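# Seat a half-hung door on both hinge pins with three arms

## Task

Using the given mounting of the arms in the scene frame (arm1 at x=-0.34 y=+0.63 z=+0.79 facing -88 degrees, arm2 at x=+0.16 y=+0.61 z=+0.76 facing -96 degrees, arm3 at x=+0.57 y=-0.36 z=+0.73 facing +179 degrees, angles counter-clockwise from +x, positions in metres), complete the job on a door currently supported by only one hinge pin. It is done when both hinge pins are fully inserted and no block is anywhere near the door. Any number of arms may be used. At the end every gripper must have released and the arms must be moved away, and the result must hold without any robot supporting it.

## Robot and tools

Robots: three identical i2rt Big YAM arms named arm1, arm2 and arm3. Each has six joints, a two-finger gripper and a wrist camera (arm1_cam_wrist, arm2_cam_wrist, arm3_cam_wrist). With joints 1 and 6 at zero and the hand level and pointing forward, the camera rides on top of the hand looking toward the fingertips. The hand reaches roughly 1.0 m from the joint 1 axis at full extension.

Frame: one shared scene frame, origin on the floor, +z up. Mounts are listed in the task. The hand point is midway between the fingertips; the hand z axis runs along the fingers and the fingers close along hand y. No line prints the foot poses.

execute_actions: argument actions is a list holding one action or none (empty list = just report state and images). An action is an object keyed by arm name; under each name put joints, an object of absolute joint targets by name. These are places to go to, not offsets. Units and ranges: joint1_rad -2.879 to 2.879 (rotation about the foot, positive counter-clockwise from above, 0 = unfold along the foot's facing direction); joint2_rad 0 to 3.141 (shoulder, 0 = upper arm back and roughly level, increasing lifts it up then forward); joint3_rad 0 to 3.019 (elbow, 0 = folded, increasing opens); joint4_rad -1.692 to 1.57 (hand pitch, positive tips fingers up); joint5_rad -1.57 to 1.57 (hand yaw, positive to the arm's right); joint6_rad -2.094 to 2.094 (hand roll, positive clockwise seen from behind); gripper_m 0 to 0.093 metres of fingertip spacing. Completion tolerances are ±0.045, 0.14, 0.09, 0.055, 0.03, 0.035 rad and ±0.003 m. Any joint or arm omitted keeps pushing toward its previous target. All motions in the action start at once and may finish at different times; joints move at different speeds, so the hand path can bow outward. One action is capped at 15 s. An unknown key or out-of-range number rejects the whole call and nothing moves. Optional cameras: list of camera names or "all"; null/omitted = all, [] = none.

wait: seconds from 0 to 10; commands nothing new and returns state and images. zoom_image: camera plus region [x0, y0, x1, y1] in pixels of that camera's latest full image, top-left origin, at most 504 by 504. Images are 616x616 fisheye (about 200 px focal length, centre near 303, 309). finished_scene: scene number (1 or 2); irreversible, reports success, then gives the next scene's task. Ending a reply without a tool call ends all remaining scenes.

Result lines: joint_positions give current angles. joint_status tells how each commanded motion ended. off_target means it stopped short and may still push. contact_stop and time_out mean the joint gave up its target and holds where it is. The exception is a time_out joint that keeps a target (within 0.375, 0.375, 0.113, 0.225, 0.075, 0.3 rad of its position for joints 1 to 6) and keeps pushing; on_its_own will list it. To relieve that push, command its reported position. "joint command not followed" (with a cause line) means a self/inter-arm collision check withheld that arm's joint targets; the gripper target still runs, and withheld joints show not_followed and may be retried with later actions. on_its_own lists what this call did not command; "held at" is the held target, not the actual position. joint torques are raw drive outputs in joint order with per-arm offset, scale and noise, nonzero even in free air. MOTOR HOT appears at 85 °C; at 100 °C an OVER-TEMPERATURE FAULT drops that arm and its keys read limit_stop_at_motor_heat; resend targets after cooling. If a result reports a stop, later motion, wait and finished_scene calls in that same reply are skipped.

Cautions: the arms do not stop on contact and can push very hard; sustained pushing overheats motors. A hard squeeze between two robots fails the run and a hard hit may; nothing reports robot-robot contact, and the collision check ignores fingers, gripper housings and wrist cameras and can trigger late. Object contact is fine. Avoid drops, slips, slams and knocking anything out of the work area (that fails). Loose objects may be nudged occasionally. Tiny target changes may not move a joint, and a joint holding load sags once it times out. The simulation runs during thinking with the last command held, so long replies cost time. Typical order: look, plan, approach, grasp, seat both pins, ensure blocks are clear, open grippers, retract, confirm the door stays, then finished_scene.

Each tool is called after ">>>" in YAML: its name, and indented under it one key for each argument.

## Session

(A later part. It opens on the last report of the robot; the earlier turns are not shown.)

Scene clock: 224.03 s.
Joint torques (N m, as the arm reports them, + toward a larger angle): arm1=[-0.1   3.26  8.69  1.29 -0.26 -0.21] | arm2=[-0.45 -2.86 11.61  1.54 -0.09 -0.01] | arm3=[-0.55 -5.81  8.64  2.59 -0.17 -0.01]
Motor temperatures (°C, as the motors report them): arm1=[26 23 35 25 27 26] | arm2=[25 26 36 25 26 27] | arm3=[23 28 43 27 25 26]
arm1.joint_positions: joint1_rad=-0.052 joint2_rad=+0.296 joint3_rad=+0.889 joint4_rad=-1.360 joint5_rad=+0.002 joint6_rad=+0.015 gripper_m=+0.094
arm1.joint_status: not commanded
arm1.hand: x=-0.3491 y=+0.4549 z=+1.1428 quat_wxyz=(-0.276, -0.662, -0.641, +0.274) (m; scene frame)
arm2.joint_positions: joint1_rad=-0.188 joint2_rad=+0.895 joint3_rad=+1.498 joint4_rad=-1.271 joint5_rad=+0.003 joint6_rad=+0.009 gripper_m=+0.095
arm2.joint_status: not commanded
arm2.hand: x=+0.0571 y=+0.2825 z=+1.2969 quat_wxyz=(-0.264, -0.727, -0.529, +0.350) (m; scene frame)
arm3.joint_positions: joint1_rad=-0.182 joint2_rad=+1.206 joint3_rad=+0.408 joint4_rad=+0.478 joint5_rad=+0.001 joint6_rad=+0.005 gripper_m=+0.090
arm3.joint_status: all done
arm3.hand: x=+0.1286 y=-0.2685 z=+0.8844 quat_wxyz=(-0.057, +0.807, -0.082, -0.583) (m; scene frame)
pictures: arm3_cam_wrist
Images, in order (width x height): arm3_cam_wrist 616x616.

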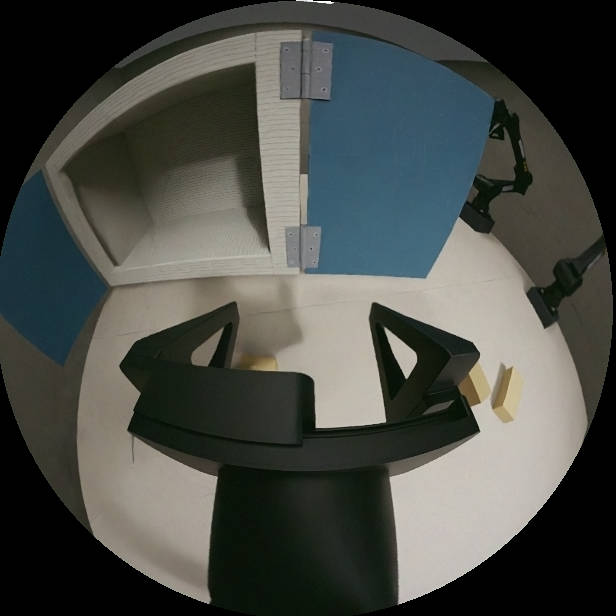

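>>> zoom_image:
  camera: "arm3_cam_wrist"
  region: [270, 25, 345, 110]

>>> zoom_image:
  camera: "arm3_cam_wrist"
  region: [270, 200, 340, 285]

Region (270, 25, 345, 110) of arm3_cam_wrist's 616x616 image, scaled by 5.929, with more detail than that image has; it fills the left 445 columns of this view, and the rest is white.

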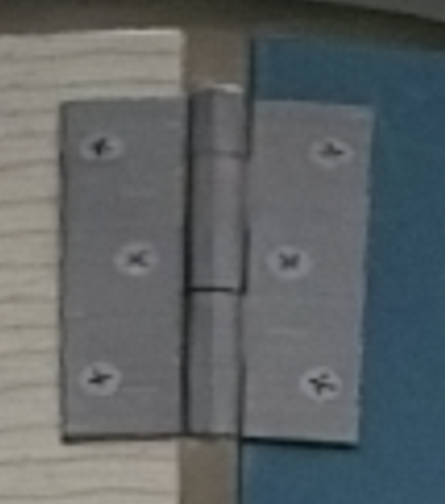

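Region (270, 200, 340, 285) of arm3_cam_wrist's 616x616 image, scaled by 5.929, with more detail than that image has; it fills the left 415 columns of this view, and the rest is white.

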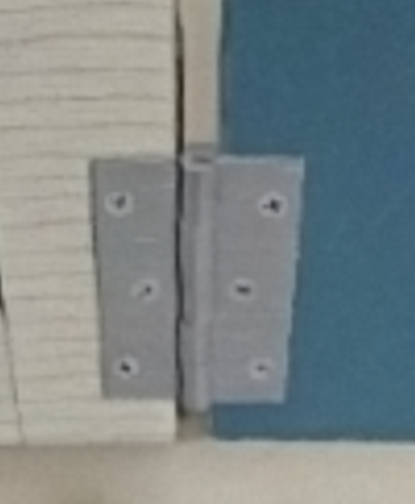

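>>> zoom_image:
  camera: "arm3_cam_wrist"
  region: [70, 330, 230, 520]

>>> execute_actions:
  actions:
    - {"arm3":{"joints":{"joint2_rad":0.7,"joint3_rad":1.2,"joint4_rad":-1.3}},"arm2":{"joints":{"joint1_rad":0.3,"joint2_rad":0.8,"joint4_rad":-1.5}},"arm1":{"joints":{"joint1_rad":0.3,"joint2_rad":0.8,"joint3_rad":1.2}}}

Region (70, 330, 230, 520) of arm3_cam_wrist's 616x616 image, scaled by 2.653, with more detail than that image has; it fills the left 424 columns of this view, and the rest is white.

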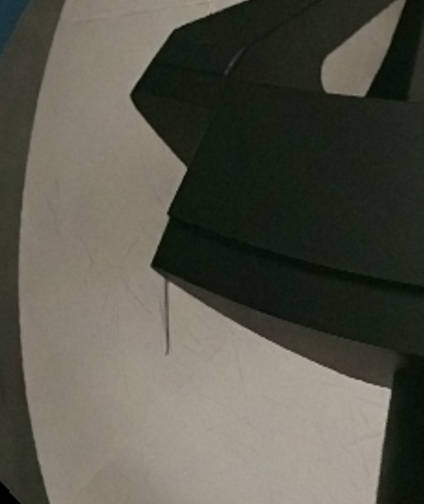

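Scene clock: 240.23 s.
Joint torques (N m, as the arm reports them, + toward a larger angle): arm1=[ 0.09 -2.8  10.89  1.06 -0.24 -0.2 ] | arm2=[ 0.39 -0.59 10.85  0.65 -0.04  0.01] | arm3=[-0.54 -0.3  11.6   1.11 -0.19  0.02]
Motor temperatures (°C, as the motors report them): arm1=[26 23 35 25 27 26] | arm2=[25 26 37 25 26 27] | arm3=[23 28 41 27 25 26]
arm1.joint_positions: joint1_rad=+0.297 joint2_rad=+0.803 joint3_rad=+1.170 joint4_rad=-1.360 joint5_rad=+0.002 joint6_rad=+0.014 gripper_m=+0.094
arm1.joint_status: all done
arm1.hand: x=-0.2489 y=+0.3459 z=+1.1751 quat_wxyz=(-0.234, -0.562, -0.777, +0.160) (m; scene frame)
arm2.joint_positions: joint1_rad=+0.291 joint2_rad=+0.794 joint3_rad=+1.498 joint4_rad=-1.480 joint5_rad=+0.002 joint6_rad=+0.008 gripper_m=+0.095
arm2.joint_status: all done
arm2.hand: x=+0.2076 y=+0.3452 z=+1.2878 quat_wxyz=(-0.302, -0.593, -0.704, +0.247) (m; scene frame)
arm3.joint_positions: joint1_rad=-0.182 joint2_rad=+0.702 joint3_rad=+1.168 joint4_rad=-1.289 joint5_rad=+0.001 joint6_rad=+0.005 gripper_m=+0.090
arm3.joint_status: all done
arm3.hand: x=+0.2907 y=-0.3012 z=+1.1450 quat_wxyz=(-0.036, +0.926, -0.094, -0.363) (m; scene frame)
pictures: arm1_cam_wrist, arm2_cam_wrist, arm3_cam_wrist
Images, in order (width x height): arm1_cam_wrist 616x616, arm2_cam_wrist 616x616, arm3_cam_wrist 616x616.

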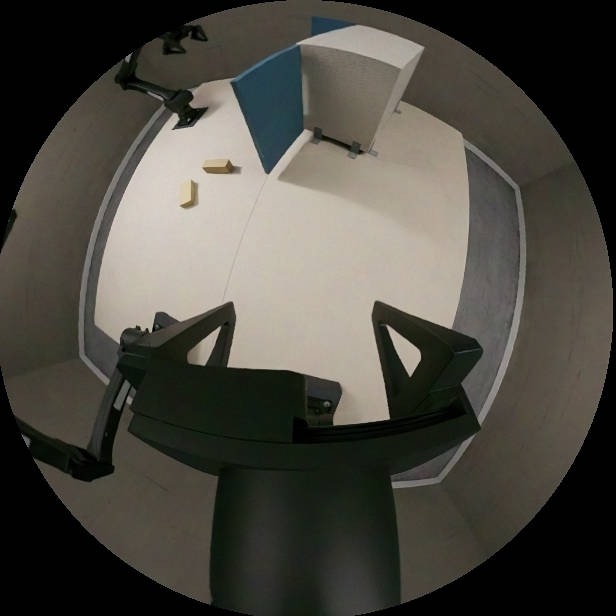

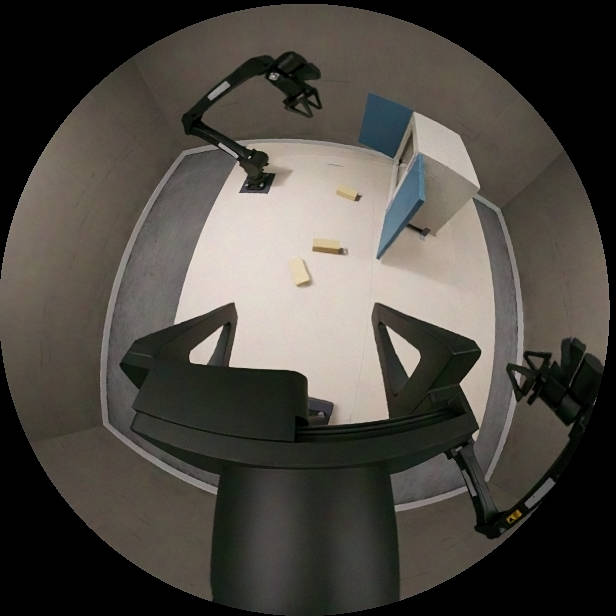

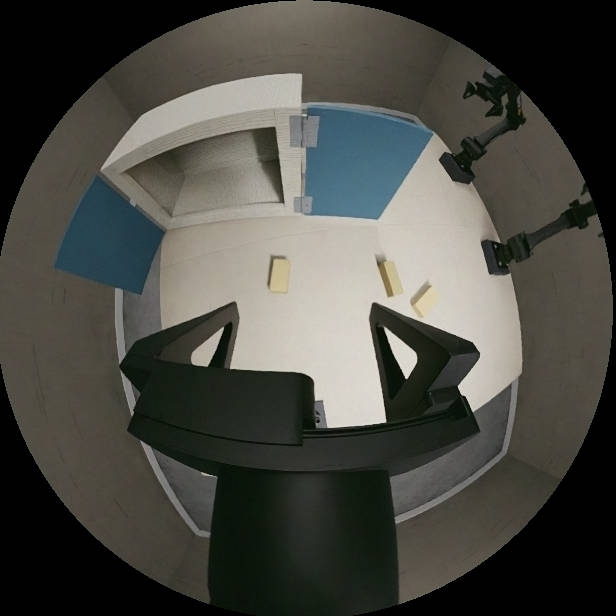

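>>> zoom_image:
  camera: "arm2_cam_wrist"
  region: [290, 135, 400, 215]

>>> zoom_image:
  camera: "arm3_cam_wrist"
  region: [110, 170, 330, 330]

Region (290, 135, 400, 215) of arm2_cam_wrist's 616x616 image, scaled by 4.582, with more detail than that image has; it fills the top 367 rows of this view, and the rest is white.

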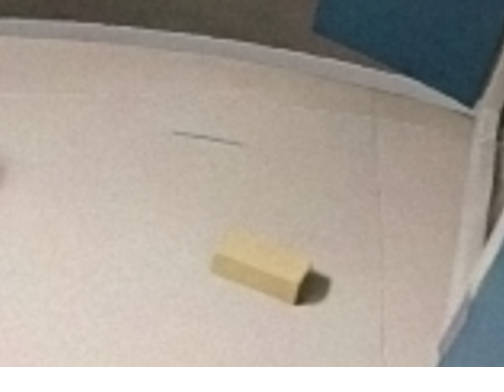

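Region (110, 170, 330, 330) of arm3_cam_wrist's 616x616 image, scaled by 2.291, with more detail than that image has; it fills the top 367 rows of this view, and the rest is white.

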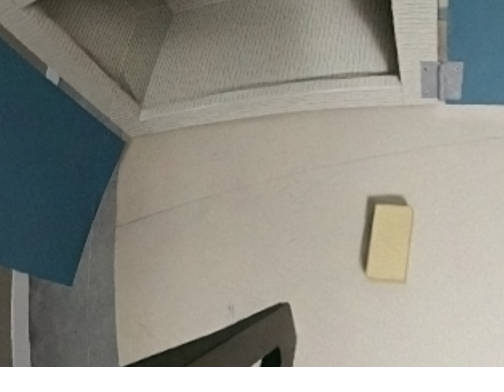

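>>> execute_actions:
  actions:
    - {"arm3":{"joints":{"joint1_rad":0.6,"joint3_rad":0.9,"joint4_rad":-1.1}}}
  cameras: ["arm3_cam_wrist"]

>>> zoom_image:
  camera: "arm3_cam_wrist"
  region: [200, 130, 420, 330]

Scene clock: 255.60 s.
Joint torques (N m, as the arm reports them, + toward a larger angle): arm1=[ 0.27 -2.98 10.94  1.01 -0.22 -0.19] | arm2=[ 0.24  0.02 10.81  0.73  0.01  0.02] | arm3=[ 1.05 -1.42  9.94  2.16 -0.16 -0.02]
Motor temperatures (°C, as the motors report them): arm1=[26 23 37 25 27 26] | arm2=[25 26 36 25 26 27] | arm3=[23 27 42 27 25 26]
arm1.joint_positions: joint1_rad=+0.297 joint2_rad=+0.803 joint3_rad=+1.170 joint4_rad=-1.360 joint5_rad=+0.002 joint6_rad=+0.014 gripper_m=+0.094
arm1.joint_status: not commanded
arm1.hand: x=-0.2489 y=+0.3459 z=+1.1751 quat_wxyz=(-0.234, -0.562, -0.777, +0.160) (m; scene frame)
arm2.joint_positions: joint1_rad=+0.291 joint2_rad=+0.794 joint3_rad=+1.498 joint4_rad=-1.480 joint5_rad=+0.002 joint6_rad=+0.008 gripper_m=+0.095
arm2.joint_status: not commanded
arm2.hand: x=+0.2076 y=+0.3452 z=+1.2878 quat_wxyz=(-0.302, -0.593, -0.704, +0.247) (m; scene frame)
arm3.joint_positions: joint1_rad=+0.589 joint2_rad=+0.701 joint3_rad=+0.894 joint4_rad=-1.119 joint5_rad=+0.001 joint6_rad=+0.005 gripper_m=+0.090
arm3.joint_status: all done
arm3.hand: x=+0.3185 y=-0.5192 z=+1.0303 quat_wxyz=(+0.090, +0.910, +0.266, -0.304) (m; scene frame)
pictures: arm3_cam_wrist
Images, in order (width x height): arm3_cam_wrist 616x616.

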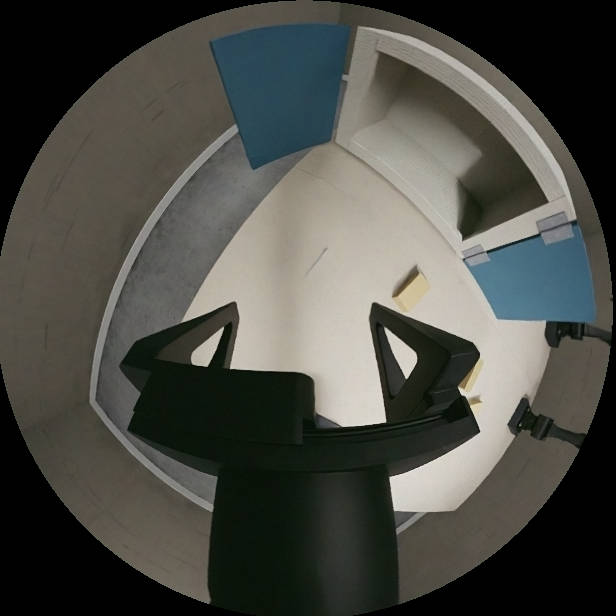

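Region (200, 130, 420, 330) of arm3_cam_wrist's 616x616 image, scaled by 2.291, with more detail than that image has; it fills the top 458 rows of this view, and the rest is white.

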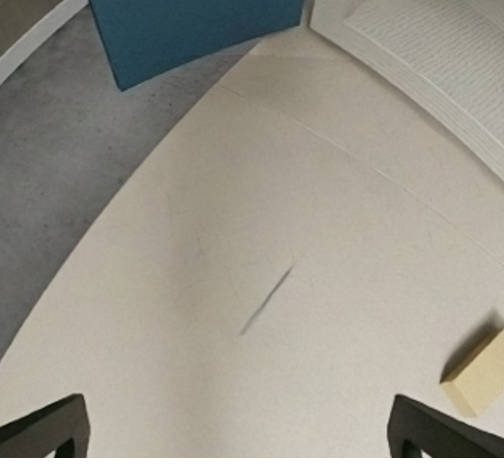

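>>> execute_actions:
  actions:
    - {"arm3":{"joints":{"joint2_rad":1.11,"joint3_rad":0.77,"joint4_rad":-1.06}}}
  cameras: ["arm3_cam_wrist"]

>>> zoom_image:
  camera: "arm3_cam_wrist"
  region: [220, 150, 400, 320]

Scene clock: 265.07 s.
Joint torques (N m, as the arm reports them, + toward a larger angle): arm1=[ 0.11 -2.85 10.97  1.04 -0.22 -0.2 ] | arm2=[ 0.27 -0.17 10.84  0.81 -0.05  0.  ] | arm3=[ 0.95 -4.97  8.85  1.24 -0.18  0.  ]
Motor temperatures (°C, as the motors report them): arm1=[26 23 38 25 27 26] | arm2=[25 26 36 25 26 27] | arm3=[23 27 41 27 25 26]
arm1.joint_positions: joint1_rad=+0.297 joint2_rad=+0.803 joint3_rad=+1.170 joint4_rad=-1.360 joint5_rad=+0.002 joint6_rad=+0.014 gripper_m=+0.094
arm1.joint_status: not commanded
arm1.hand: x=-0.2489 y=+0.3459 z=+1.1751 quat_wxyz=(-0.234, -0.562, -0.777, +0.160) (m; scene frame)
arm2.joint_positions: joint1_rad=+0.291 joint2_rad=+0.794 joint3_rad=+1.498 joint4_rad=-1.480 joint5_rad=+0.002 joint6_rad=+0.008 gripper_m=+0.095
arm2.joint_status: not commanded
arm2.hand: x=+0.2076 y=+0.3452 z=+1.2878 quat_wxyz=(-0.302, -0.593, -0.704, +0.247) (m; scene frame)
arm3.joint_positions: joint1_rad=+0.589 joint2_rad=+1.110 joint3_rad=+0.766 joint4_rad=-1.074 joint5_rad=+0.001 joint6_rad=+0.005 gripper_m=+0.090
arm3.joint_status: all done
arm3.hand: x=+0.3083 y=-0.5257 z=+0.8549 quat_wxyz=(+0.021, +0.957, +0.279, -0.073) (m; scene frame)
pictures: arm3_cam_wrist
Images, in order (width x height): arm3_cam_wrist 616x616.

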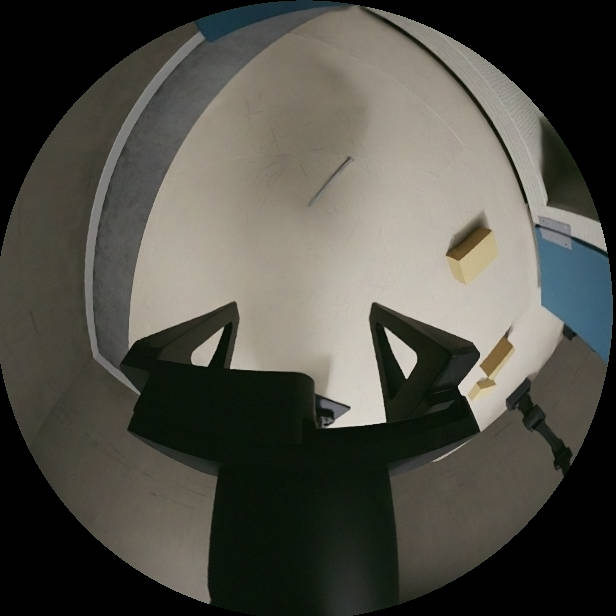

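Region (220, 150, 400, 320) of arm3_cam_wrist's 616x616 image, scaled by 2.800, with more detail than that image has.

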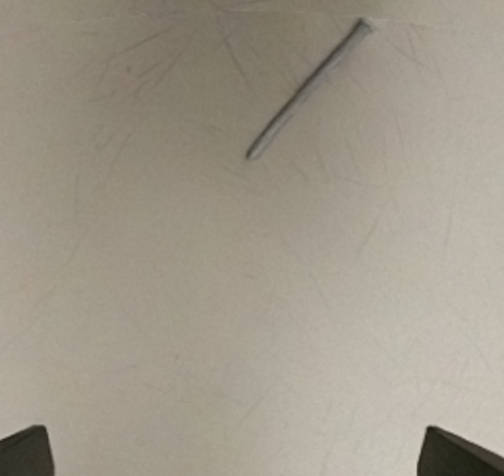

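>>> execute_actions:
  actions:
    - {"arm3":{"joints":{"joint1_rad":0.486,"joint2_rad":1.57,"joint3_rad":1.05,"joint4_rad":-0.95,"joint6_rad":0.56,"gripper_m":0.04}},"arm2":{"joints":{"joint1_rad":0.6,"joint2_rad":0.4}},"arm1":{"joints":{"joint1_rad":-0.3,"joint2_rad":0.3}}}
  cameras: ["arm3_cam_wrist"]

Scene clock: 283.53 s.
Joint torques (N m, as the arm reports them, + toward a larger angle): arm1=[-0.42  6.26  8.05  1.48 -0.19 -0.2 ] | arm2=[0.06 6.1  6.2  1.12 0.   0.  ] | arm3=[ -0.19 -10.93  10.17   0.81  -0.1    0.14]
Motor temperatures (°C, as the motors report them): arm1=[26 23 39 25 27 26] | arm2=[25 26 36 25 26 27] | arm3=[23 28 40 26 25 26]
arm1.joint_positions: joint1_rad=-0.297 joint2_rad=+0.294 joint3_rad=+1.182 joint4_rad=-1.360 joint5_rad=+0.001 joint6_rad=+0.014 gripper_m=+0.094
arm1.joint_status: all done
arm1.hand: x=-0.3829 y=+0.4928 z=+1.2834 quat_wxyz=(-0.320, -0.682, -0.516, +0.408) (m; scene frame)
arm2.joint_positions: joint1_rad=+0.590 joint2_rad=+0.399 joint3_rad=+1.520 joint4_rad=-1.481 joint5_rad=+0.001 joint6_rad=+0.007 gripper_m=+0.095
arm2.joint_status: all done
arm2.hand: x=+0.2026 y=+0.5279 z=+1.3608 quat_wxyz=(-0.491, -0.429, -0.699, +0.294) (m; scene frame)
arm3.joint_positions: joint1_rad=+0.491 joint2_rad=+1.577 joint3_rad=+1.019 joint4_rad=-0.955 joint5_rad=+0.001 joint6_rad=+0.552 gripper_m=+0.040
arm3.joint_status: all done
arm3.hand: x=+0.1869 y=-0.5535 z=+0.7879 quat_wxyz=(+0.013, +0.999, -0.039, -0.026) (m; scene frame)
pictures: arm3_cam_wrist
Images, in order (width x height): arm3_cam_wrist 616x616.

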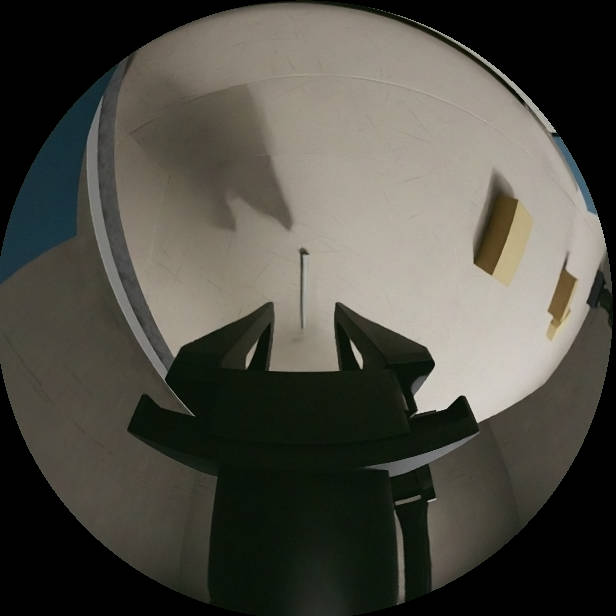

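>>> execute_actions:
  actions:
    - {"arm3":{"joints":{"joint1_rad":0.475,"joint2_rad":1.68,"joint4_rad":-0.89,"gripper_m":0.03}}}
  cameras: ["arm3_cam_wrist"]

>>> zoom_image:
  camera: "arm3_cam_wrist"
  region: [240, 220, 370, 350]

Scene clock: 293.80 s.
Joint torques (N m, as the arm reports them, + toward a larger angle): arm1=[-0.48  5.99  8.05  1.49 -0.2  -0.2 ] | arm2=[-0.16  6.09  6.23  1.06 -0.02  0.03] | arm3=[ -0.93 -11.66   9.83   0.91  -0.13   0.13]
Motor temperatures (°C, as the motors report them): arm1=[26 24 37 25 27 26] | arm2=[25 26 35 25 26 27] | arm3=[23 29 41 26 25 26]
arm1.joint_positions: joint1_rad=-0.297 joint2_rad=+0.294 joint3_rad=+1.182 joint4_rad=-1.360 joint5_rad=+0.001 joint6_rad=+0.014 gripper_m=+0.094
arm1.joint_status: not commanded
arm1.hand: x=-0.3829 y=+0.4928 z=+1.2834 quat_wxyz=(-0.320, -0.682, -0.516, +0.408) (m; scene frame)
arm2.joint_positions: joint1_rad=+0.590 joint2_rad=+0.399 joint3_rad=+1.520 joint4_rad=-1.481 joint5_rad=+0.001 joint6_rad=+0.007 gripper_m=+0.095
arm2.joint_status: not commanded
arm2.hand: x=+0.2026 y=+0.5279 z=+1.3608 quat_wxyz=(-0.491, -0.429, -0.699, +0.294) (m; scene frame)
arm3.joint_positions: joint1_rad=+0.491 joint2_rad=+1.683 joint3_rad=+1.019 joint4_rad=-0.902 joint5_rad=+0.001 joint6_rad=+0.552 gripper_m=+0.030
arm3.joint_status: all done
arm3.hand: x=+0.1840 y=-0.5550 z=+0.7446 quat_wxyz=(+0.000, +0.999, -0.039, -0.002) (m; scene frame)
pictures: arm3_cam_wrist
Images, in order (width x height): arm3_cam_wrist 616x616.

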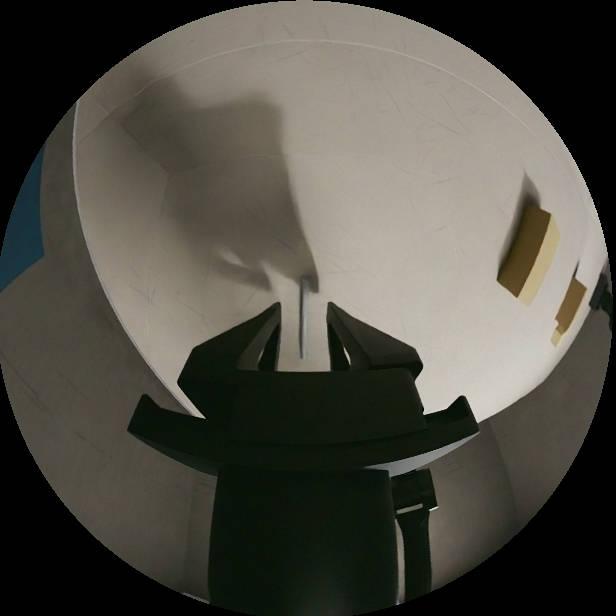

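Region (240, 220, 370, 350) of arm3_cam_wrist's 616x616 image, scaled by 3.877, with more detail than that image has.

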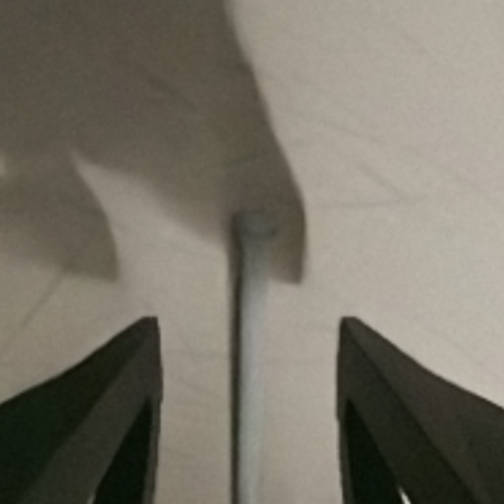

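>>> execute_actions:
  actions:
    - {"arm3":{"joints":{"joint2_rad":1.73,"joint4_rad":-0.87}}}
  cameras: ["arm3_cam_wrist"]

>>> zoom_image:
  camera: "arm3_cam_wrist"
  region: [240, 240, 370, 370]

Scene clock: 301.17 s.
Joint torques (N m, as the arm reports them, + toward a larger angle): arm1=[-0.39  5.92  7.97  1.5  -0.2  -0.19] | arm2=[0.35 6.1  6.29 1.16 0.   0.02] | arm3=[ -1.05 -10.63   9.44   0.93  -0.06   0.09]
Motor temperatures (°C, as the motors report them): arm1=[26 24 37 25 27 26] | arm2=[25 26 35 25 26 27] | arm3=[23 29 41 26 25 26]
arm1.joint_positions: joint1_rad=-0.297 joint2_rad=+0.294 joint3_rad=+1.182 joint4_rad=-1.360 joint5_rad=+0.001 joint6_rad=+0.014 gripper_m=+0.094
arm1.joint_status: not commanded
arm1.hand: x=-0.3829 y=+0.4928 z=+1.2834 quat_wxyz=(-0.320, -0.682, -0.516, +0.408) (m; scene frame)
arm2.joint_positions: joint1_rad=+0.590 joint2_rad=+0.399 joint3_rad=+1.520 joint4_rad=-1.481 joint5_rad=+0.001 joint6_rad=+0.007 gripper_m=+0.095
arm2.joint_status: not commanded
arm2.hand: x=+0.2026 y=+0.5279 z=+1.3608 quat_wxyz=(-0.491, -0.429, -0.699, +0.294) (m; scene frame)
arm3.joint_positions: joint1_rad=+0.490 joint2_rad=+1.715 joint3_rad=+1.020 joint4_rad=-0.880 joint5_rad=+0.001 joint6_rad=+0.553 gripper_m=+0.030
arm3.joint_status: all done
arm3.hand: x=+0.1819 y=-0.5559 z=+0.7320 quat_wxyz=(-0.002, +0.999, -0.039, +0.001) (m; scene frame)
pictures: arm3_cam_wrist
Images, in order (width x height): arm3_cam_wrist 616x616.

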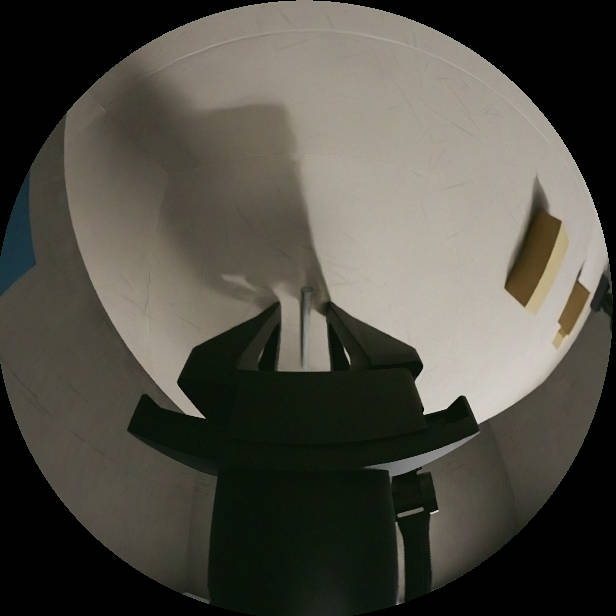

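Region (240, 240, 370, 370) of arm3_cam_wrist's 616x616 image, scaled by 3.877, with more detail than that image has.

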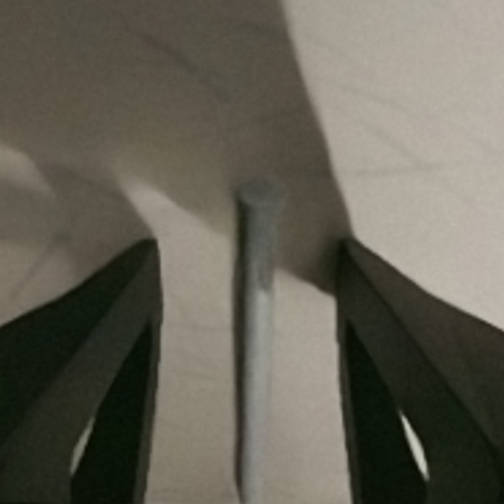

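>>> execute_actions:
  actions:
    - {"arm3":{"joints":{"joint2_rad":1.712,"gripper_m":0.0}}}
  cameras: []

>>> execute_actions:
  actions:
    - {"arm3":{"joints":{"joint2_rad":1.5}}}
  cameras: ["arm3_cam_wrist"]

Scene clock: 305.67 s.
Joint torques (N m, as the arm reports them, + toward a larger angle): arm1=[-0.42  5.84  8.01  1.49 -0.2  -0.19] | arm2=[ 0.35  6.38  6.2   1.07  0.   -0.01] | arm3=[ -1.46 -11.94   9.34   0.89  -0.13   0.12]
Motor temperatures (°C, as the motors report them): arm1=[26 24 36 25 27 26] | arm2=[25 26 34 25 26 27] | arm3=[23 29 41 26 25 26]
arm1.joint_positions: joint1_rad=-0.297 joint2_rad=+0.294 joint3_rad=+1.182 joint4_rad=-1.360 joint5_rad=+0.001 joint6_rad=+0.014 gripper_m=+0.094
arm1.joint_status: not commanded
arm1.hand: x=-0.3829 y=+0.4928 z=+1.2834 quat_wxyz=(-0.320, -0.682, -0.516, +0.408) (m; scene frame)
arm2.joint_positions: joint1_rad=+0.590 joint2_rad=+0.399 joint3_rad=+1.520 joint4_rad=-1.481 joint5_rad=+0.001 joint6_rad=+0.007 gripper_m=+0.095
arm2.joint_status: not commanded
arm2.hand: x=+0.2026 y=+0.5279 z=+1.3608 quat_wxyz=(-0.491, -0.429, -0.699, +0.294) (m; scene frame)
arm3.joint_positions: joint1_rad=+0.490 joint2_rad=+1.715 joint3_rad=+1.020 joint4_rad=-0.880 joint5_rad=+0.001 joint6_rad=+0.553 gripper_m=+0.002
arm3.joint_status: all done
arm3.hand: x=+0.1819 y=-0.5559 z=+0.7320 quat_wxyz=(-0.002, +0.999, -0.039, +0.001) (m; scene frame)
pictures: none
No camera images: the call's "cameras" was empty. Leave "cameras" out to get every camera's image.

Scene clock: 306.67 s.
Joint torques (N m, as the arm reports them, + toward a larger angle): arm1=[-0.54  5.98  8.    1.51 -0.2  -0.19] | arm2=[0.21 6.32 6.16 1.07 0.01 0.  ] | arm3=[-0.86 -8.65 10.81  1.2  -0.1   0.09]
Motor temperatures (°C, as the motors report them): arm1=[26 24 36 25 27 26] | arm2=[25 26 34 25 26 27] | arm3=[23 29 41 26 25 26]
arm1.joint_positions: joint1_rad=-0.297 joint2_rad=+0.294 joint3_rad=+1.182 joint4_rad=-1.360 joint5_rad=+0.001 joint6_rad=+0.014 gripper_m=+0.094
arm1.joint_status: not commanded
arm1.hand: x=-0.3829 y=+0.4928 z=+1.2834 quat_wxyz=(-0.320, -0.682, -0.516, +0.408) (m; scene frame)
arm2.joint_positions: joint1_rad=+0.590 joint2_rad=+0.399 joint3_rad=+1.520 joint4_rad=-1.481 joint5_rad=+0.001 joint6_rad=+0.007 gripper_m=+0.095
arm2.joint_status: not commanded
arm2.hand: x=+0.2026 y=+0.5279 z=+1.3608 quat_wxyz=(-0.491, -0.429, -0.699, +0.294) (m; scene frame)
arm3.joint_positions: joint1_rad=+0.490 joint2_rad=+1.488 joint3_rad=+1.020 joint4_rad=-0.880 joint5_rad=+0.001 joint6_rad=+0.553 gripper_m=+0.002
arm3.joint_status: all done
arm3.hand: x=+0.1663 y=-0.5640 z=+0.8284 quat_wxyz=(+0.054, +0.993, -0.039, -0.097) (m; scene frame)
pictures: arm3_cam_wrist
Images, in order (width x height): arm3_cam_wrist 616x616.

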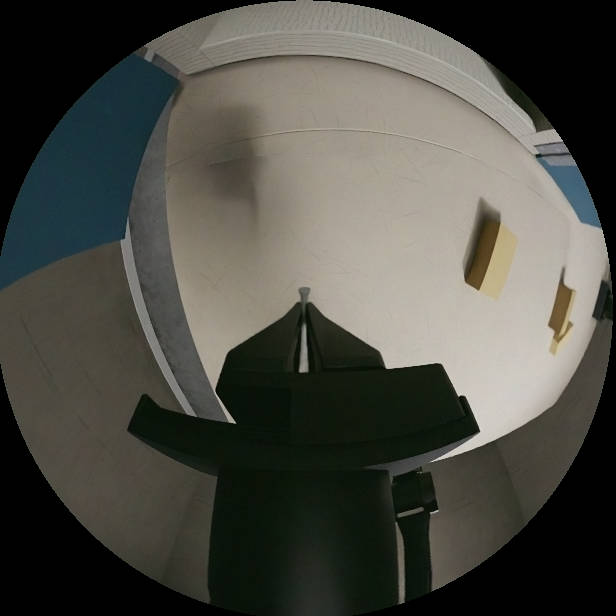

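>>> execute_actions:
  actions:
    - {"arm3":{"joints":{"joint1_rad":0.0,"joint2_rad":1.0,"joint6_rad":0}}}
  cameras: []

>>> execute_actions:
  actions:
    - {"arm3":{"joints":{"joint4_rad":-0.02}}}
  cameras: ["arm3_cam_wrist"]

Scene clock: 335.00 s.
Joint torques (N m, as the arm reports them, + toward a larger angle): arm1=[-0.53  6.02  8.04  1.5  -0.2  -0.19] | arm2=[0.23 6.17 6.2  1.06 0.01 0.02] | arm3=[-0.27 -4.29 12.32  1.76 -0.14 -0.04]
Motor temperatures (°C, as the motors report them): arm1=[26 24 36 25 27 26] | arm2=[25 26 34 25 26 27] | arm3=[23 29 43 26 25 26]
arm1.joint_positions: joint1_rad=-0.297 joint2_rad=+0.294 joint3_rad=+1.182 joint4_rad=-1.360 joint5_rad=+0.001 joint6_rad=+0.014 gripper_m=+0.094
arm1.joint_status: not commanded
arm1.hand: x=-0.3829 y=+0.4928 z=+1.2834 quat_wxyz=(-0.320, -0.682, -0.516, +0.408) (m; scene frame)
arm2.joint_positions: joint1_rad=+0.590 joint2_rad=+0.399 joint3_rad=+1.520 joint4_rad=-1.481 joint5_rad=+0.001 joint6_rad=+0.007 gripper_m=+0.095
arm2.joint_status: not commanded
arm2.hand: x=+0.2026 y=+0.5279 z=+1.3608 quat_wxyz=(-0.491, -0.429, -0.699, +0.294) (m; scene frame)
arm3.joint_positions: joint1_rad=+0.007 joint2_rad=+0.989 joint3_rad=+1.020 joint4_rad=-0.880 joint5_rad=+0.001 joint6_rad=+0.008 gripper_m=+0.002
arm3.joint_status: all done
arm3.hand: x=+0.1551 y=-0.3531 z=+1.0383 quat_wxyz=(-0.001, +0.936, -0.008, -0.353) (m; scene frame)
pictures: none
No camera images: the call's "cameras" was empty. Leave "cameras" out to get every camera's image.

Scene clock: 336.43 s.
Joint torques (N m, as the arm reports them, + toward a larger angle): arm1=[-0.4   6.03  8.03  1.47 -0.21 -0.19] | arm2=[ 0.57  6.44  6.19  1.08 -0.02  0.  ] | arm3=[-0.16 -4.57 12.68  2.72 -0.15 -0.03]
Motor temperatures (°C, as the motors report them): arm1=[26 24 36 25 27 26] | arm2=[25 26 34 25 26 27] | arm3=[23 29 43 26 25 26]
arm1.joint_positions: joint1_rad=-0.297 joint2_rad=+0.294 joint3_rad=+1.182 joint4_rad=-1.360 joint5_rad=+0.001 joint6_rad=+0.014 gripper_m=+0.094
arm1.joint_status: not commanded
arm1.hand: x=-0.3829 y=+0.4928 z=+1.2834 quat_wxyz=(-0.320, -0.682, -0.516, +0.408) (m; scene frame)
arm2.joint_positions: joint1_rad=+0.590 joint2_rad=+0.399 joint3_rad=+1.520 joint4_rad=-1.481 joint5_rad=+0.001 joint6_rad=+0.007 gripper_m=+0.095
arm2.joint_status: not commanded
arm2.hand: x=+0.2026 y=+0.5279 z=+1.3608 quat_wxyz=(-0.491, -0.429, -0.699, +0.294) (m; scene frame)
arm3.joint_positions: joint1_rad=+0.007 joint2_rad=+0.989 joint3_rad=+1.020 joint4_rad=-0.043 joint5_rad=+0.001 joint6_rad=+0.008 gripper_m=+0.002
arm3.joint_status: all done
arm3.hand: x=+0.0715 y=-0.3525 z=+1.2199 quat_wxyz=(-0.001, +0.711, -0.006, -0.703) (m; scene frame)
pictures: arm3_cam_wrist
Images, in order (width x height): arm3_cam_wrist 616x616.

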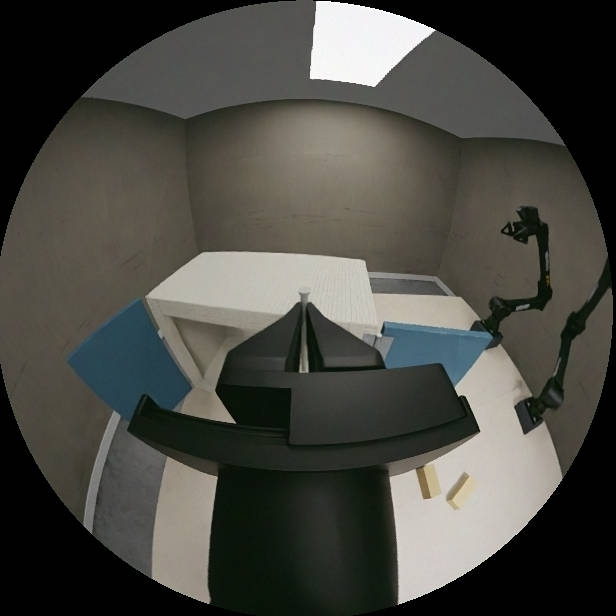

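>>> execute_actions:
  actions:
    - {"arm3":{"joints":{"joint1_rad":-0.19,"joint3_rad":0.73,"joint4_rad":0.3}}}
  cameras: []

>>> execute_actions:
  actions:
    - {"arm3":{"joints":{"joint2_rad":1.67,"joint4_rad":0.96}}}
  cameras: ["arm3_cam_wrist"]

>>> zoom_image:
  camera: "arm3_cam_wrist"
  region: [230, 220, 380, 380]

Scene clock: 367.73 s.
Joint torques (N m, as the arm reports them, + toward a larger angle): arm1=[-0.53  5.87  8.    1.54 -0.21 -0.2 ] | arm2=[-0.06  6.01  6.15  1.24 -0.01  0.03] | arm3=[ 0.04 -4.85 10.3   2.68 -0.17 -0.03]
Motor temperatures (°C, as the motors report them): arm1=[26 24 36 25 27 26] | arm2=[25 26 34 25 26 27] | arm3=[23 28 47 27 25 26]
arm1.joint_positions: joint1_rad=-0.297 joint2_rad=+0.294 joint3_rad=+1.182 joint4_rad=-1.360 joint5_rad=+0.001 joint6_rad=+0.014 gripper_m=+0.094
arm1.joint_status: not commanded
arm1.hand: x=-0.3829 y=+0.4928 z=+1.2834 quat_wxyz=(-0.320, -0.682, -0.516, +0.408) (m; scene frame)
arm2.joint_positions: joint1_rad=+0.590 joint2_rad=+0.399 joint3_rad=+1.520 joint4_rad=-1.481 joint5_rad=+0.001 joint6_rad=+0.007 gripper_m=+0.095
arm2.joint_status: not commanded
arm2.hand: x=+0.2026 y=+0.5279 z=+1.3608 quat_wxyz=(-0.491, -0.429, -0.699, +0.294) (m; scene frame)
arm3.joint_positions: joint1_rad=-0.190 joint2_rad=+0.999 joint3_rad=+0.723 joint4_rad=+0.278 joint5_rad=+0.001 joint6_rad=+0.007 gripper_m=+0.002
arm3.joint_status: all done
arm3.hand: x=+0.0929 y=-0.2573 z=+1.1089 quat_wxyz=(-0.071, +0.702, -0.075, -0.704) (m; scene frame)
pictures: none
No camera images: the call's "cameras" was empty. Leave "cameras" out to get every camera's image.

Scene clock: 369.10 s.
Joint torques (N m, as the arm reports them, + toward a larger angle): arm1=[-0.55  6.01  8.02  1.55 -0.19 -0.19] | arm2=[ 0.4   5.94  6.15  1.03 -0.01  0.03] | arm3=[  0.11 -10.43   7.24   2.63  -0.18  -0.02]
Motor temperatures (°C, as the motors report them): arm1=[26 24 36 25 27 26] | arm2=[25 26 34 25 26 27] | arm3=[23 28 46 27 25 26]
arm1.joint_positions: joint1_rad=-0.297 joint2_rad=+0.294 joint3_rad=+1.182 joint4_rad=-1.360 joint5_rad=+0.001 joint6_rad=+0.014 gripper_m=+0.094
arm1.joint_status: not commanded
arm1.hand: x=-0.3829 y=+0.4928 z=+1.2834 quat_wxyz=(-0.320, -0.682, -0.516, +0.408) (m; scene frame)
arm2.joint_positions: joint1_rad=+0.590 joint2_rad=+0.399 joint3_rad=+1.520 joint4_rad=-1.481 joint5_rad=+0.001 joint6_rad=+0.007 gripper_m=+0.095
arm2.joint_status: not commanded
arm2.hand: x=+0.2026 y=+0.5279 z=+1.3608 quat_wxyz=(-0.491, -0.429, -0.699, +0.294) (m; scene frame)
arm3.joint_positions: joint1_rad=-0.190 joint2_rad=+1.668 joint3_rad=+0.723 joint4_rad=+0.937 joint5_rad=+0.001 joint6_rad=+0.007 gripper_m=+0.002
arm3.joint_status: all done
arm3.hand: x=-0.0132 y=-0.2349 z=+0.9159 quat_wxyz=(-0.071, +0.706, -0.076, -0.701) (m; scene frame)
pictures: arm3_cam_wrist
Images, in order (width x height): arm3_cam_wrist 616x616.

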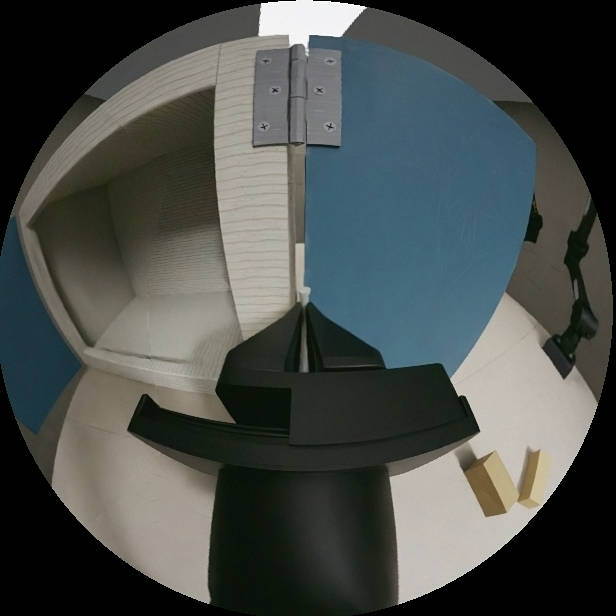

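Region (230, 220, 380, 380) of arm3_cam_wrist's 616x616 image, scaled by 3.150, with more detail than that image has; it fills the left 472 columns of this view, and the rest is white.

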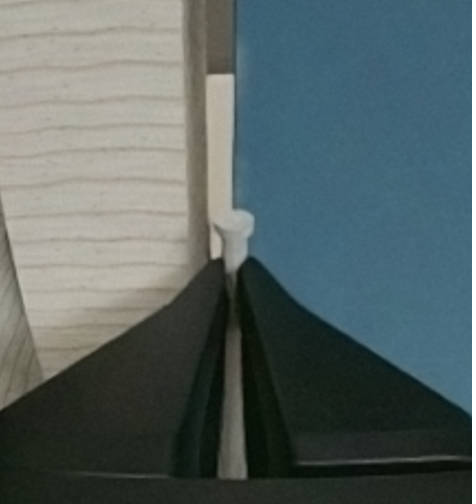

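>>> execute_actions:
  actions:
    - {"arm2":{"joints":{"joint1_rad":0.15,"joint2_rad":1.0,"joint3_rad":1.4,"joint4_rad":-0.41,"joint5_rad":0.4}},"arm3":{"joints":{"joint1_rad":-0.175,"joint2_rad":1.74,"joint3_rad":0.85,"joint4_rad":0.9}}}
  cameras: []

>>> execute_actions:
  actions:
    - {"arm2":{"joints":{"joint2_rad":1.45,"joint3_rad":1.3}}}
  cameras: ["arm2_cam_wrist","arm3_cam_wrist"]

Scene clock: 393.03 s.
Joint torques (N m, as the arm reports them, + toward a larger angle): arm1=[-0.39  6.05  8.01  1.52 -0.2  -0.19] | arm2=[-1.21 -5.26 12.56  2.79  0.2   0.03] | arm3=[  1.52 -10.51  12.1    1.38  -0.18   0.03]
Motor temperatures (°C, as the motors report them): arm1=[26 24 36 25 27 26] | arm2=[25 27 34 25 26 27] | arm3=[23 29 42 27 25 26]
arm1.joint_positions: joint1_rad=-0.297 joint2_rad=+0.294 joint3_rad=+1.182 joint4_rad=-1.360 joint5_rad=+0.001 joint6_rad=+0.014 gripper_m=+0.094
arm1.joint_status: not commanded
arm1.hand: x=-0.3829 y=+0.4928 z=+1.2834 quat_wxyz=(-0.320, -0.682, -0.516, +0.408) (m; scene frame)
arm2.joint_positions: joint1_rad=+0.157 joint2_rad=+0.999 joint3_rad=+1.381 joint4_rad=-0.438 joint5_rad=+0.397 joint6_rad=+0.007 gripper_m=+0.095
arm2.joint_status: all done
arm2.hand: x=+0.1137 y=+0.1497 z=+1.3805 quat_wxyz=(-0.394, -0.592, -0.417, +0.567) (m; scene frame)
arm3.joint_positions: joint1_rad=-0.190 joint2_rad=+1.728 joint3_rad=+0.785 joint4_rad=+0.910 joint5_rad=+0.001 joint6_rad=-0.001 gripper_m=+0.002
arm3.joint_status: all done
arm3.hand: x=-0.0354 y=-0.2305 z=+0.9035 quat_wxyz=(-0.072, +0.715, -0.073, -0.692) (m; scene frame)
pictures: none
No camera images: the call's "cameras" was empty. Leave "cameras" out to get every camera's image.

Scene clock: 394.43 s.
Joint torques (N m, as the arm reports them, + toward a larger angle): arm1=[-0.36  5.92  8.01  1.52 -0.2  -0.19] | arm2=[ -1.19 -12.79  13.38   2.17   0.29   0.05] | arm3=[  1.   -10.69  11.99   1.46  -0.18   0.05]
Motor temperatures (°C, as the motors report them): arm1=[26 24 36 25 27 26] | arm2=[25 27 34 25 26 27] | arm3=[23 29 43 27 25 26]
arm1.joint_positions: joint1_rad=-0.297 joint2_rad=+0.294 joint3_rad=+1.182 joint4_rad=-1.360 joint5_rad=+0.001 joint6_rad=+0.014 gripper_m=+0.094
arm1.joint_status: not commanded
arm1.hand: x=-0.3829 y=+0.4928 z=+1.2834 quat_wxyz=(-0.320, -0.682, -0.516, +0.408) (m; scene frame)
arm2.joint_positions: joint1_rad=+0.157 joint2_rad=+1.456 joint3_rad=+1.275 joint4_rad=-0.428 joint5_rad=+0.398 joint6_rad=+0.007 gripper_m=+0.095
arm2.joint_status: all done
arm2.hand: x=+0.1227 y=-0.0037 z=+1.0790 quat_wxyz=(-0.213, -0.669, -0.561, +0.439) (m; scene frame)
arm3.joint_positions: joint1_rad=-0.190 joint2_rad=+1.728 joint3_rad=+0.785 joint4_rad=+0.910 joint5_rad=+0.001 joint6_rad=-0.001 gripper_m=+0.002
arm3.joint_status: not commanded
arm3.hand: x=-0.0354 y=-0.2305 z=+0.9035 quat_wxyz=(-0.072, +0.715, -0.073, -0.692) (m; scene frame)
pictures: arm2_cam_wrist, arm3_cam_wrist
Images, in order (width x height): arm2_cam_wrist 616x616, arm3_cam_wrist 616x616.

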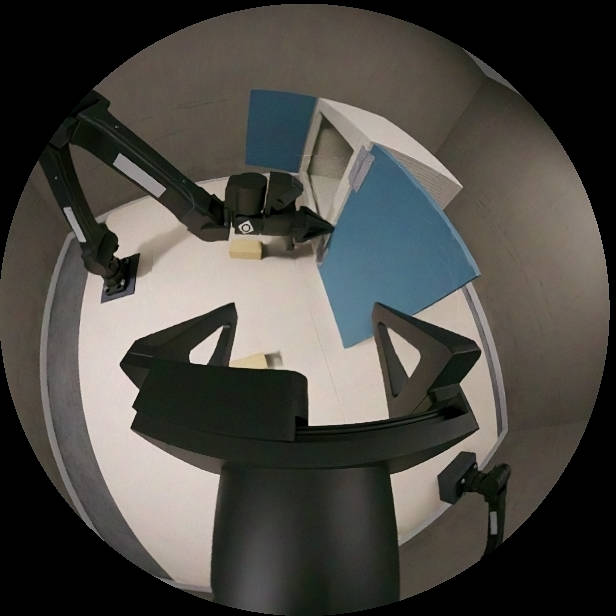

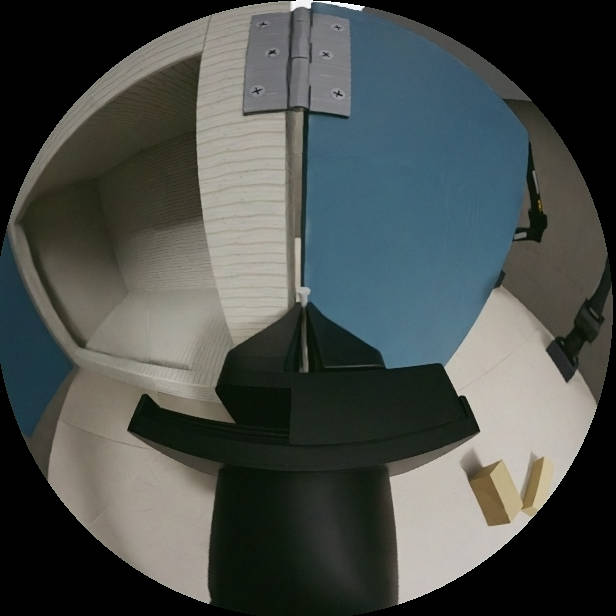

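>>> zoom_image:
  camera: "arm2_cam_wrist"
  region: [270, 190, 370, 290]

Region (270, 190, 370, 290) of arm2_cam_wrist's 616x616 image, scaled by 5.040, with more detail than that image has.

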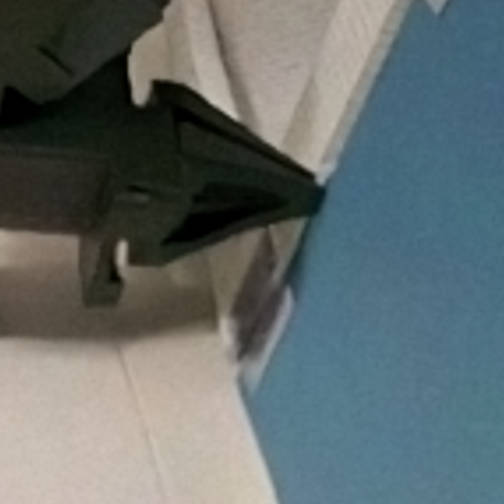

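>>> zoom_image:
  camera: "arm3_cam_wrist"
  region: [265, 220, 345, 380]

Region (265, 220, 345, 380) of arm3_cam_wrist's 616x616 image, scaled by 3.150, with more detail than that image has.

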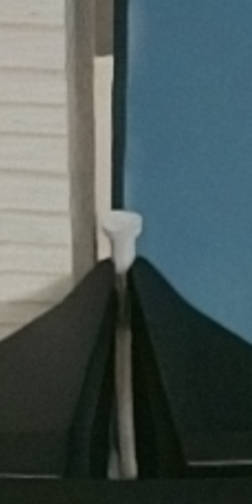

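>>> execute_actions:
  actions:
    - {"arm3":{"joints":{"joint2_rad":1.765,"joint3_rad":0.92,"joint4_rad":0.885,"joint5_rad":-0.03}}}
  cameras: ["arm3_cam_wrist"]

>>> zoom_image:
  camera: "arm3_cam_wrist"
  region: [265, 220, 345, 380]

Scene clock: 416.17 s.
Joint torques (N m, as the arm reports them, + toward a larger angle): arm1=[-0.35  5.88  8.01  1.5  -0.2  -0.18] | arm2=[ -1.02 -12.36  13.37   2.28   0.32   0.05] | arm3=[ 1.23 -8.56 16.23  1.33 -0.76  0.14]
Motor temperatures (°C, as the motors report them): arm1=[26 24 37 25 27 26] | arm2=[25 28 38 25 26 27] | arm3=[23 30 47 27 25 26]
arm1.joint_positions: joint1_rad=-0.297 joint2_rad=+0.294 joint3_rad=+1.182 joint4_rad=-1.360 joint5_rad=+0.001 joint6_rad=+0.014 gripper_m=+0.094
arm1.joint_status: not commanded
arm1.hand: x=-0.3829 y=+0.4928 z=+1.2834 quat_wxyz=(-0.320, -0.682, -0.516, +0.408) (m; scene frame)
arm2.joint_positions: joint1_rad=+0.157 joint2_rad=+1.456 joint3_rad=+1.275 joint4_rad=-0.428 joint5_rad=+0.398 joint6_rad=+0.007 gripper_m=+0.095
arm2.joint_status: not commanded
arm2.hand: x=+0.1227 y=-0.0037 z=+1.0790 quat_wxyz=(-0.213, -0.669, -0.561, +0.439) (m; scene frame)
arm3.joint_positions: joint1_rad=-0.190 joint2_rad=+1.732 joint3_rad=+0.799 joint4_rad=+0.897 joint5_rad=-0.015 joint6_rad=-0.011 gripper_m=+0.002
arm3.joint_status: joint3_rad time_out (moved +0.014 of +0.135); the others done
arm3.on_its_own: joint3_rad reads +0.799 and still pushes toward +0.912 since a time_out
arm3.hand: x=-0.0404 y=-0.2322 z=+0.9047 quat_wxyz=(-0.070, +0.717, -0.064, -0.691) (m; scene frame)
pictures: arm3_cam_wrist
Images, in order (width x height): arm3_cam_wrist 616x616.

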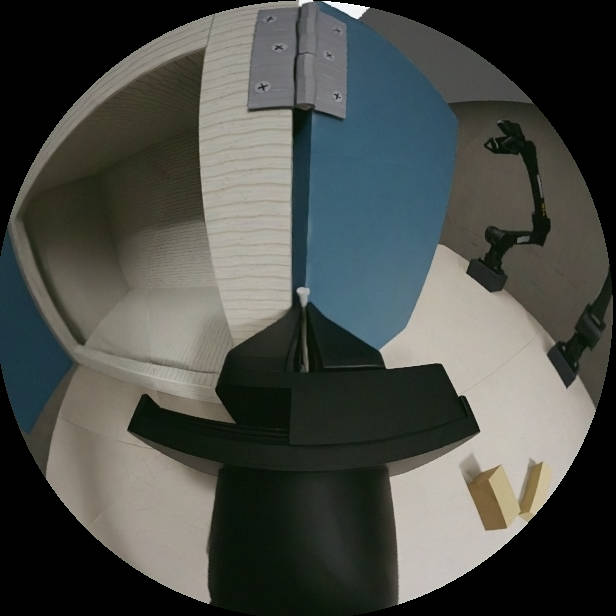

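Region (265, 220, 345, 380) of arm3_cam_wrist's 616x616 image, scaled by 3.150, with more detail than that image has.

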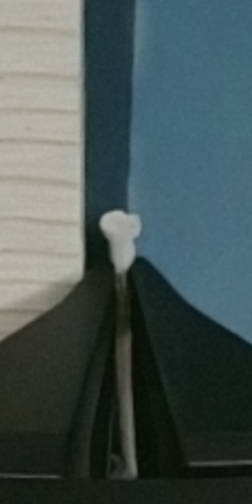

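>>> execute_actions:
  actions:
    - {"arm3":{"joints":{"joint2_rad":1.69,"joint3_rad":0.79,"joint4_rad":0.89}}}
  cameras: ["arm2_cam_wrist","arm3_cam_wrist"]

>>> zoom_image:
  camera: "arm2_cam_wrist"
  region: [280, 190, 360, 280]

Scene clock: 426.50 s.
Joint torques (N m, as the arm reports them, + toward a larger angle): arm1=[-0.38  5.75  8.03  1.53 -0.2  -0.2 ] | arm2=[ -1.19 -12.71  13.24   2.33   0.35   0.01] | arm3=[  1.01 -14.48   6.69   1.62  -0.7    0.18]
Motor temperatures (°C, as the motors report them): arm1=[26 24 37 25 27 26] | arm2=[25 28 39 25 26 27] | arm3=[23 30 51 27 25 26]
arm1.joint_positions: joint1_rad=-0.297 joint2_rad=+0.294 joint3_rad=+1.182 joint4_rad=-1.360 joint5_rad=+0.001 joint6_rad=+0.014 gripper_m=+0.094
arm1.joint_status: not commanded
arm1.hand: x=-0.3829 y=+0.4928 z=+1.2834 quat_wxyz=(-0.320, -0.682, -0.516, +0.408) (m; scene frame)
arm2.joint_positions: joint1_rad=+0.157 joint2_rad=+1.456 joint3_rad=+1.275 joint4_rad=-0.428 joint5_rad=+0.398 joint6_rad=+0.007 gripper_m=+0.095
arm2.joint_status: not commanded
arm2.hand: x=+0.1227 y=-0.0037 z=+1.0790 quat_wxyz=(-0.213, -0.669, -0.561, +0.439) (m; scene frame)
arm3.joint_positions: joint1_rad=-0.190 joint2_rad=+1.721 joint3_rad=+0.790 joint4_rad=+0.893 joint5_rad=-0.016 joint6_rad=-0.012 gripper_m=+0.002
arm3.joint_status: all done
arm3.hand: x=-0.0371 y=-0.2330 z=+0.9056 quat_wxyz=(-0.070, +0.718, -0.064, -0.690) (m; scene frame)
pictures: arm2_cam_wrist, arm3_cam_wrist
Images, in order (width x height): arm2_cam_wrist 616x616, arm3_cam_wrist 616x616.

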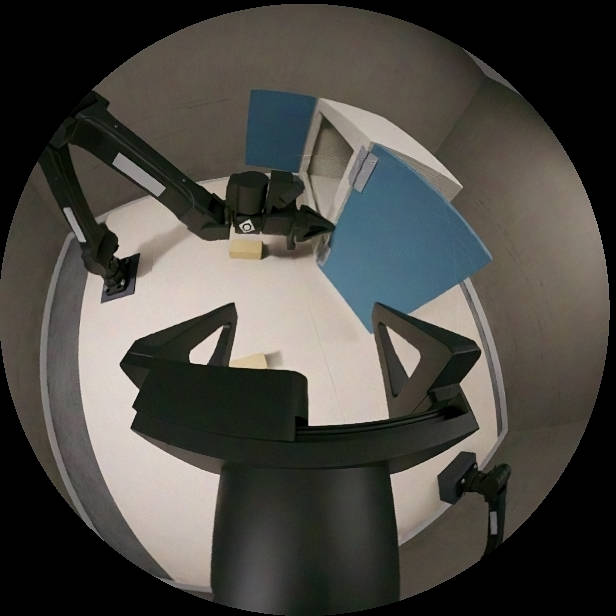

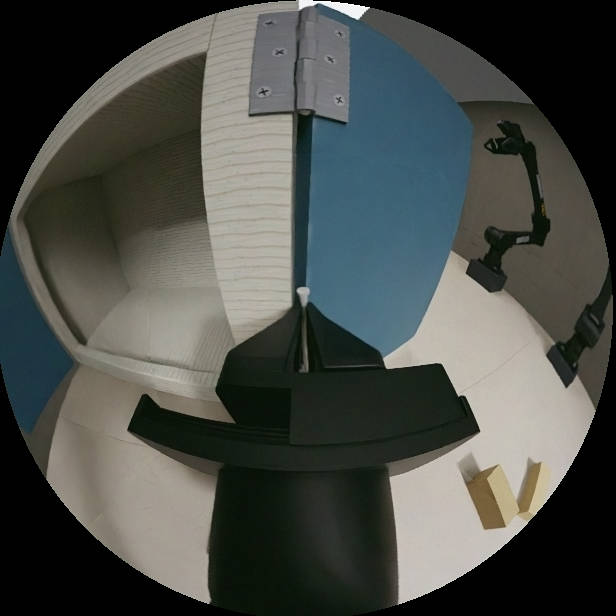

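Region (280, 190, 360, 280) of arm2_cam_wrist's 616x616 image, scaled by 5.600, with more detail than that image has.

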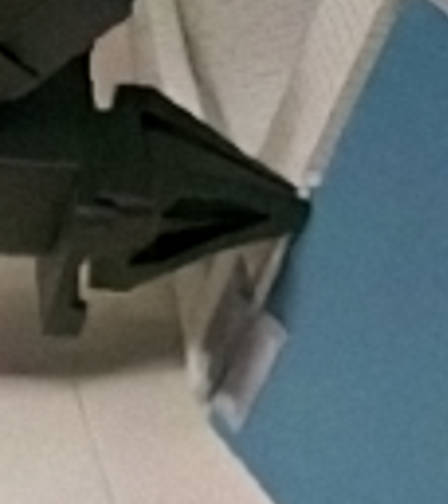

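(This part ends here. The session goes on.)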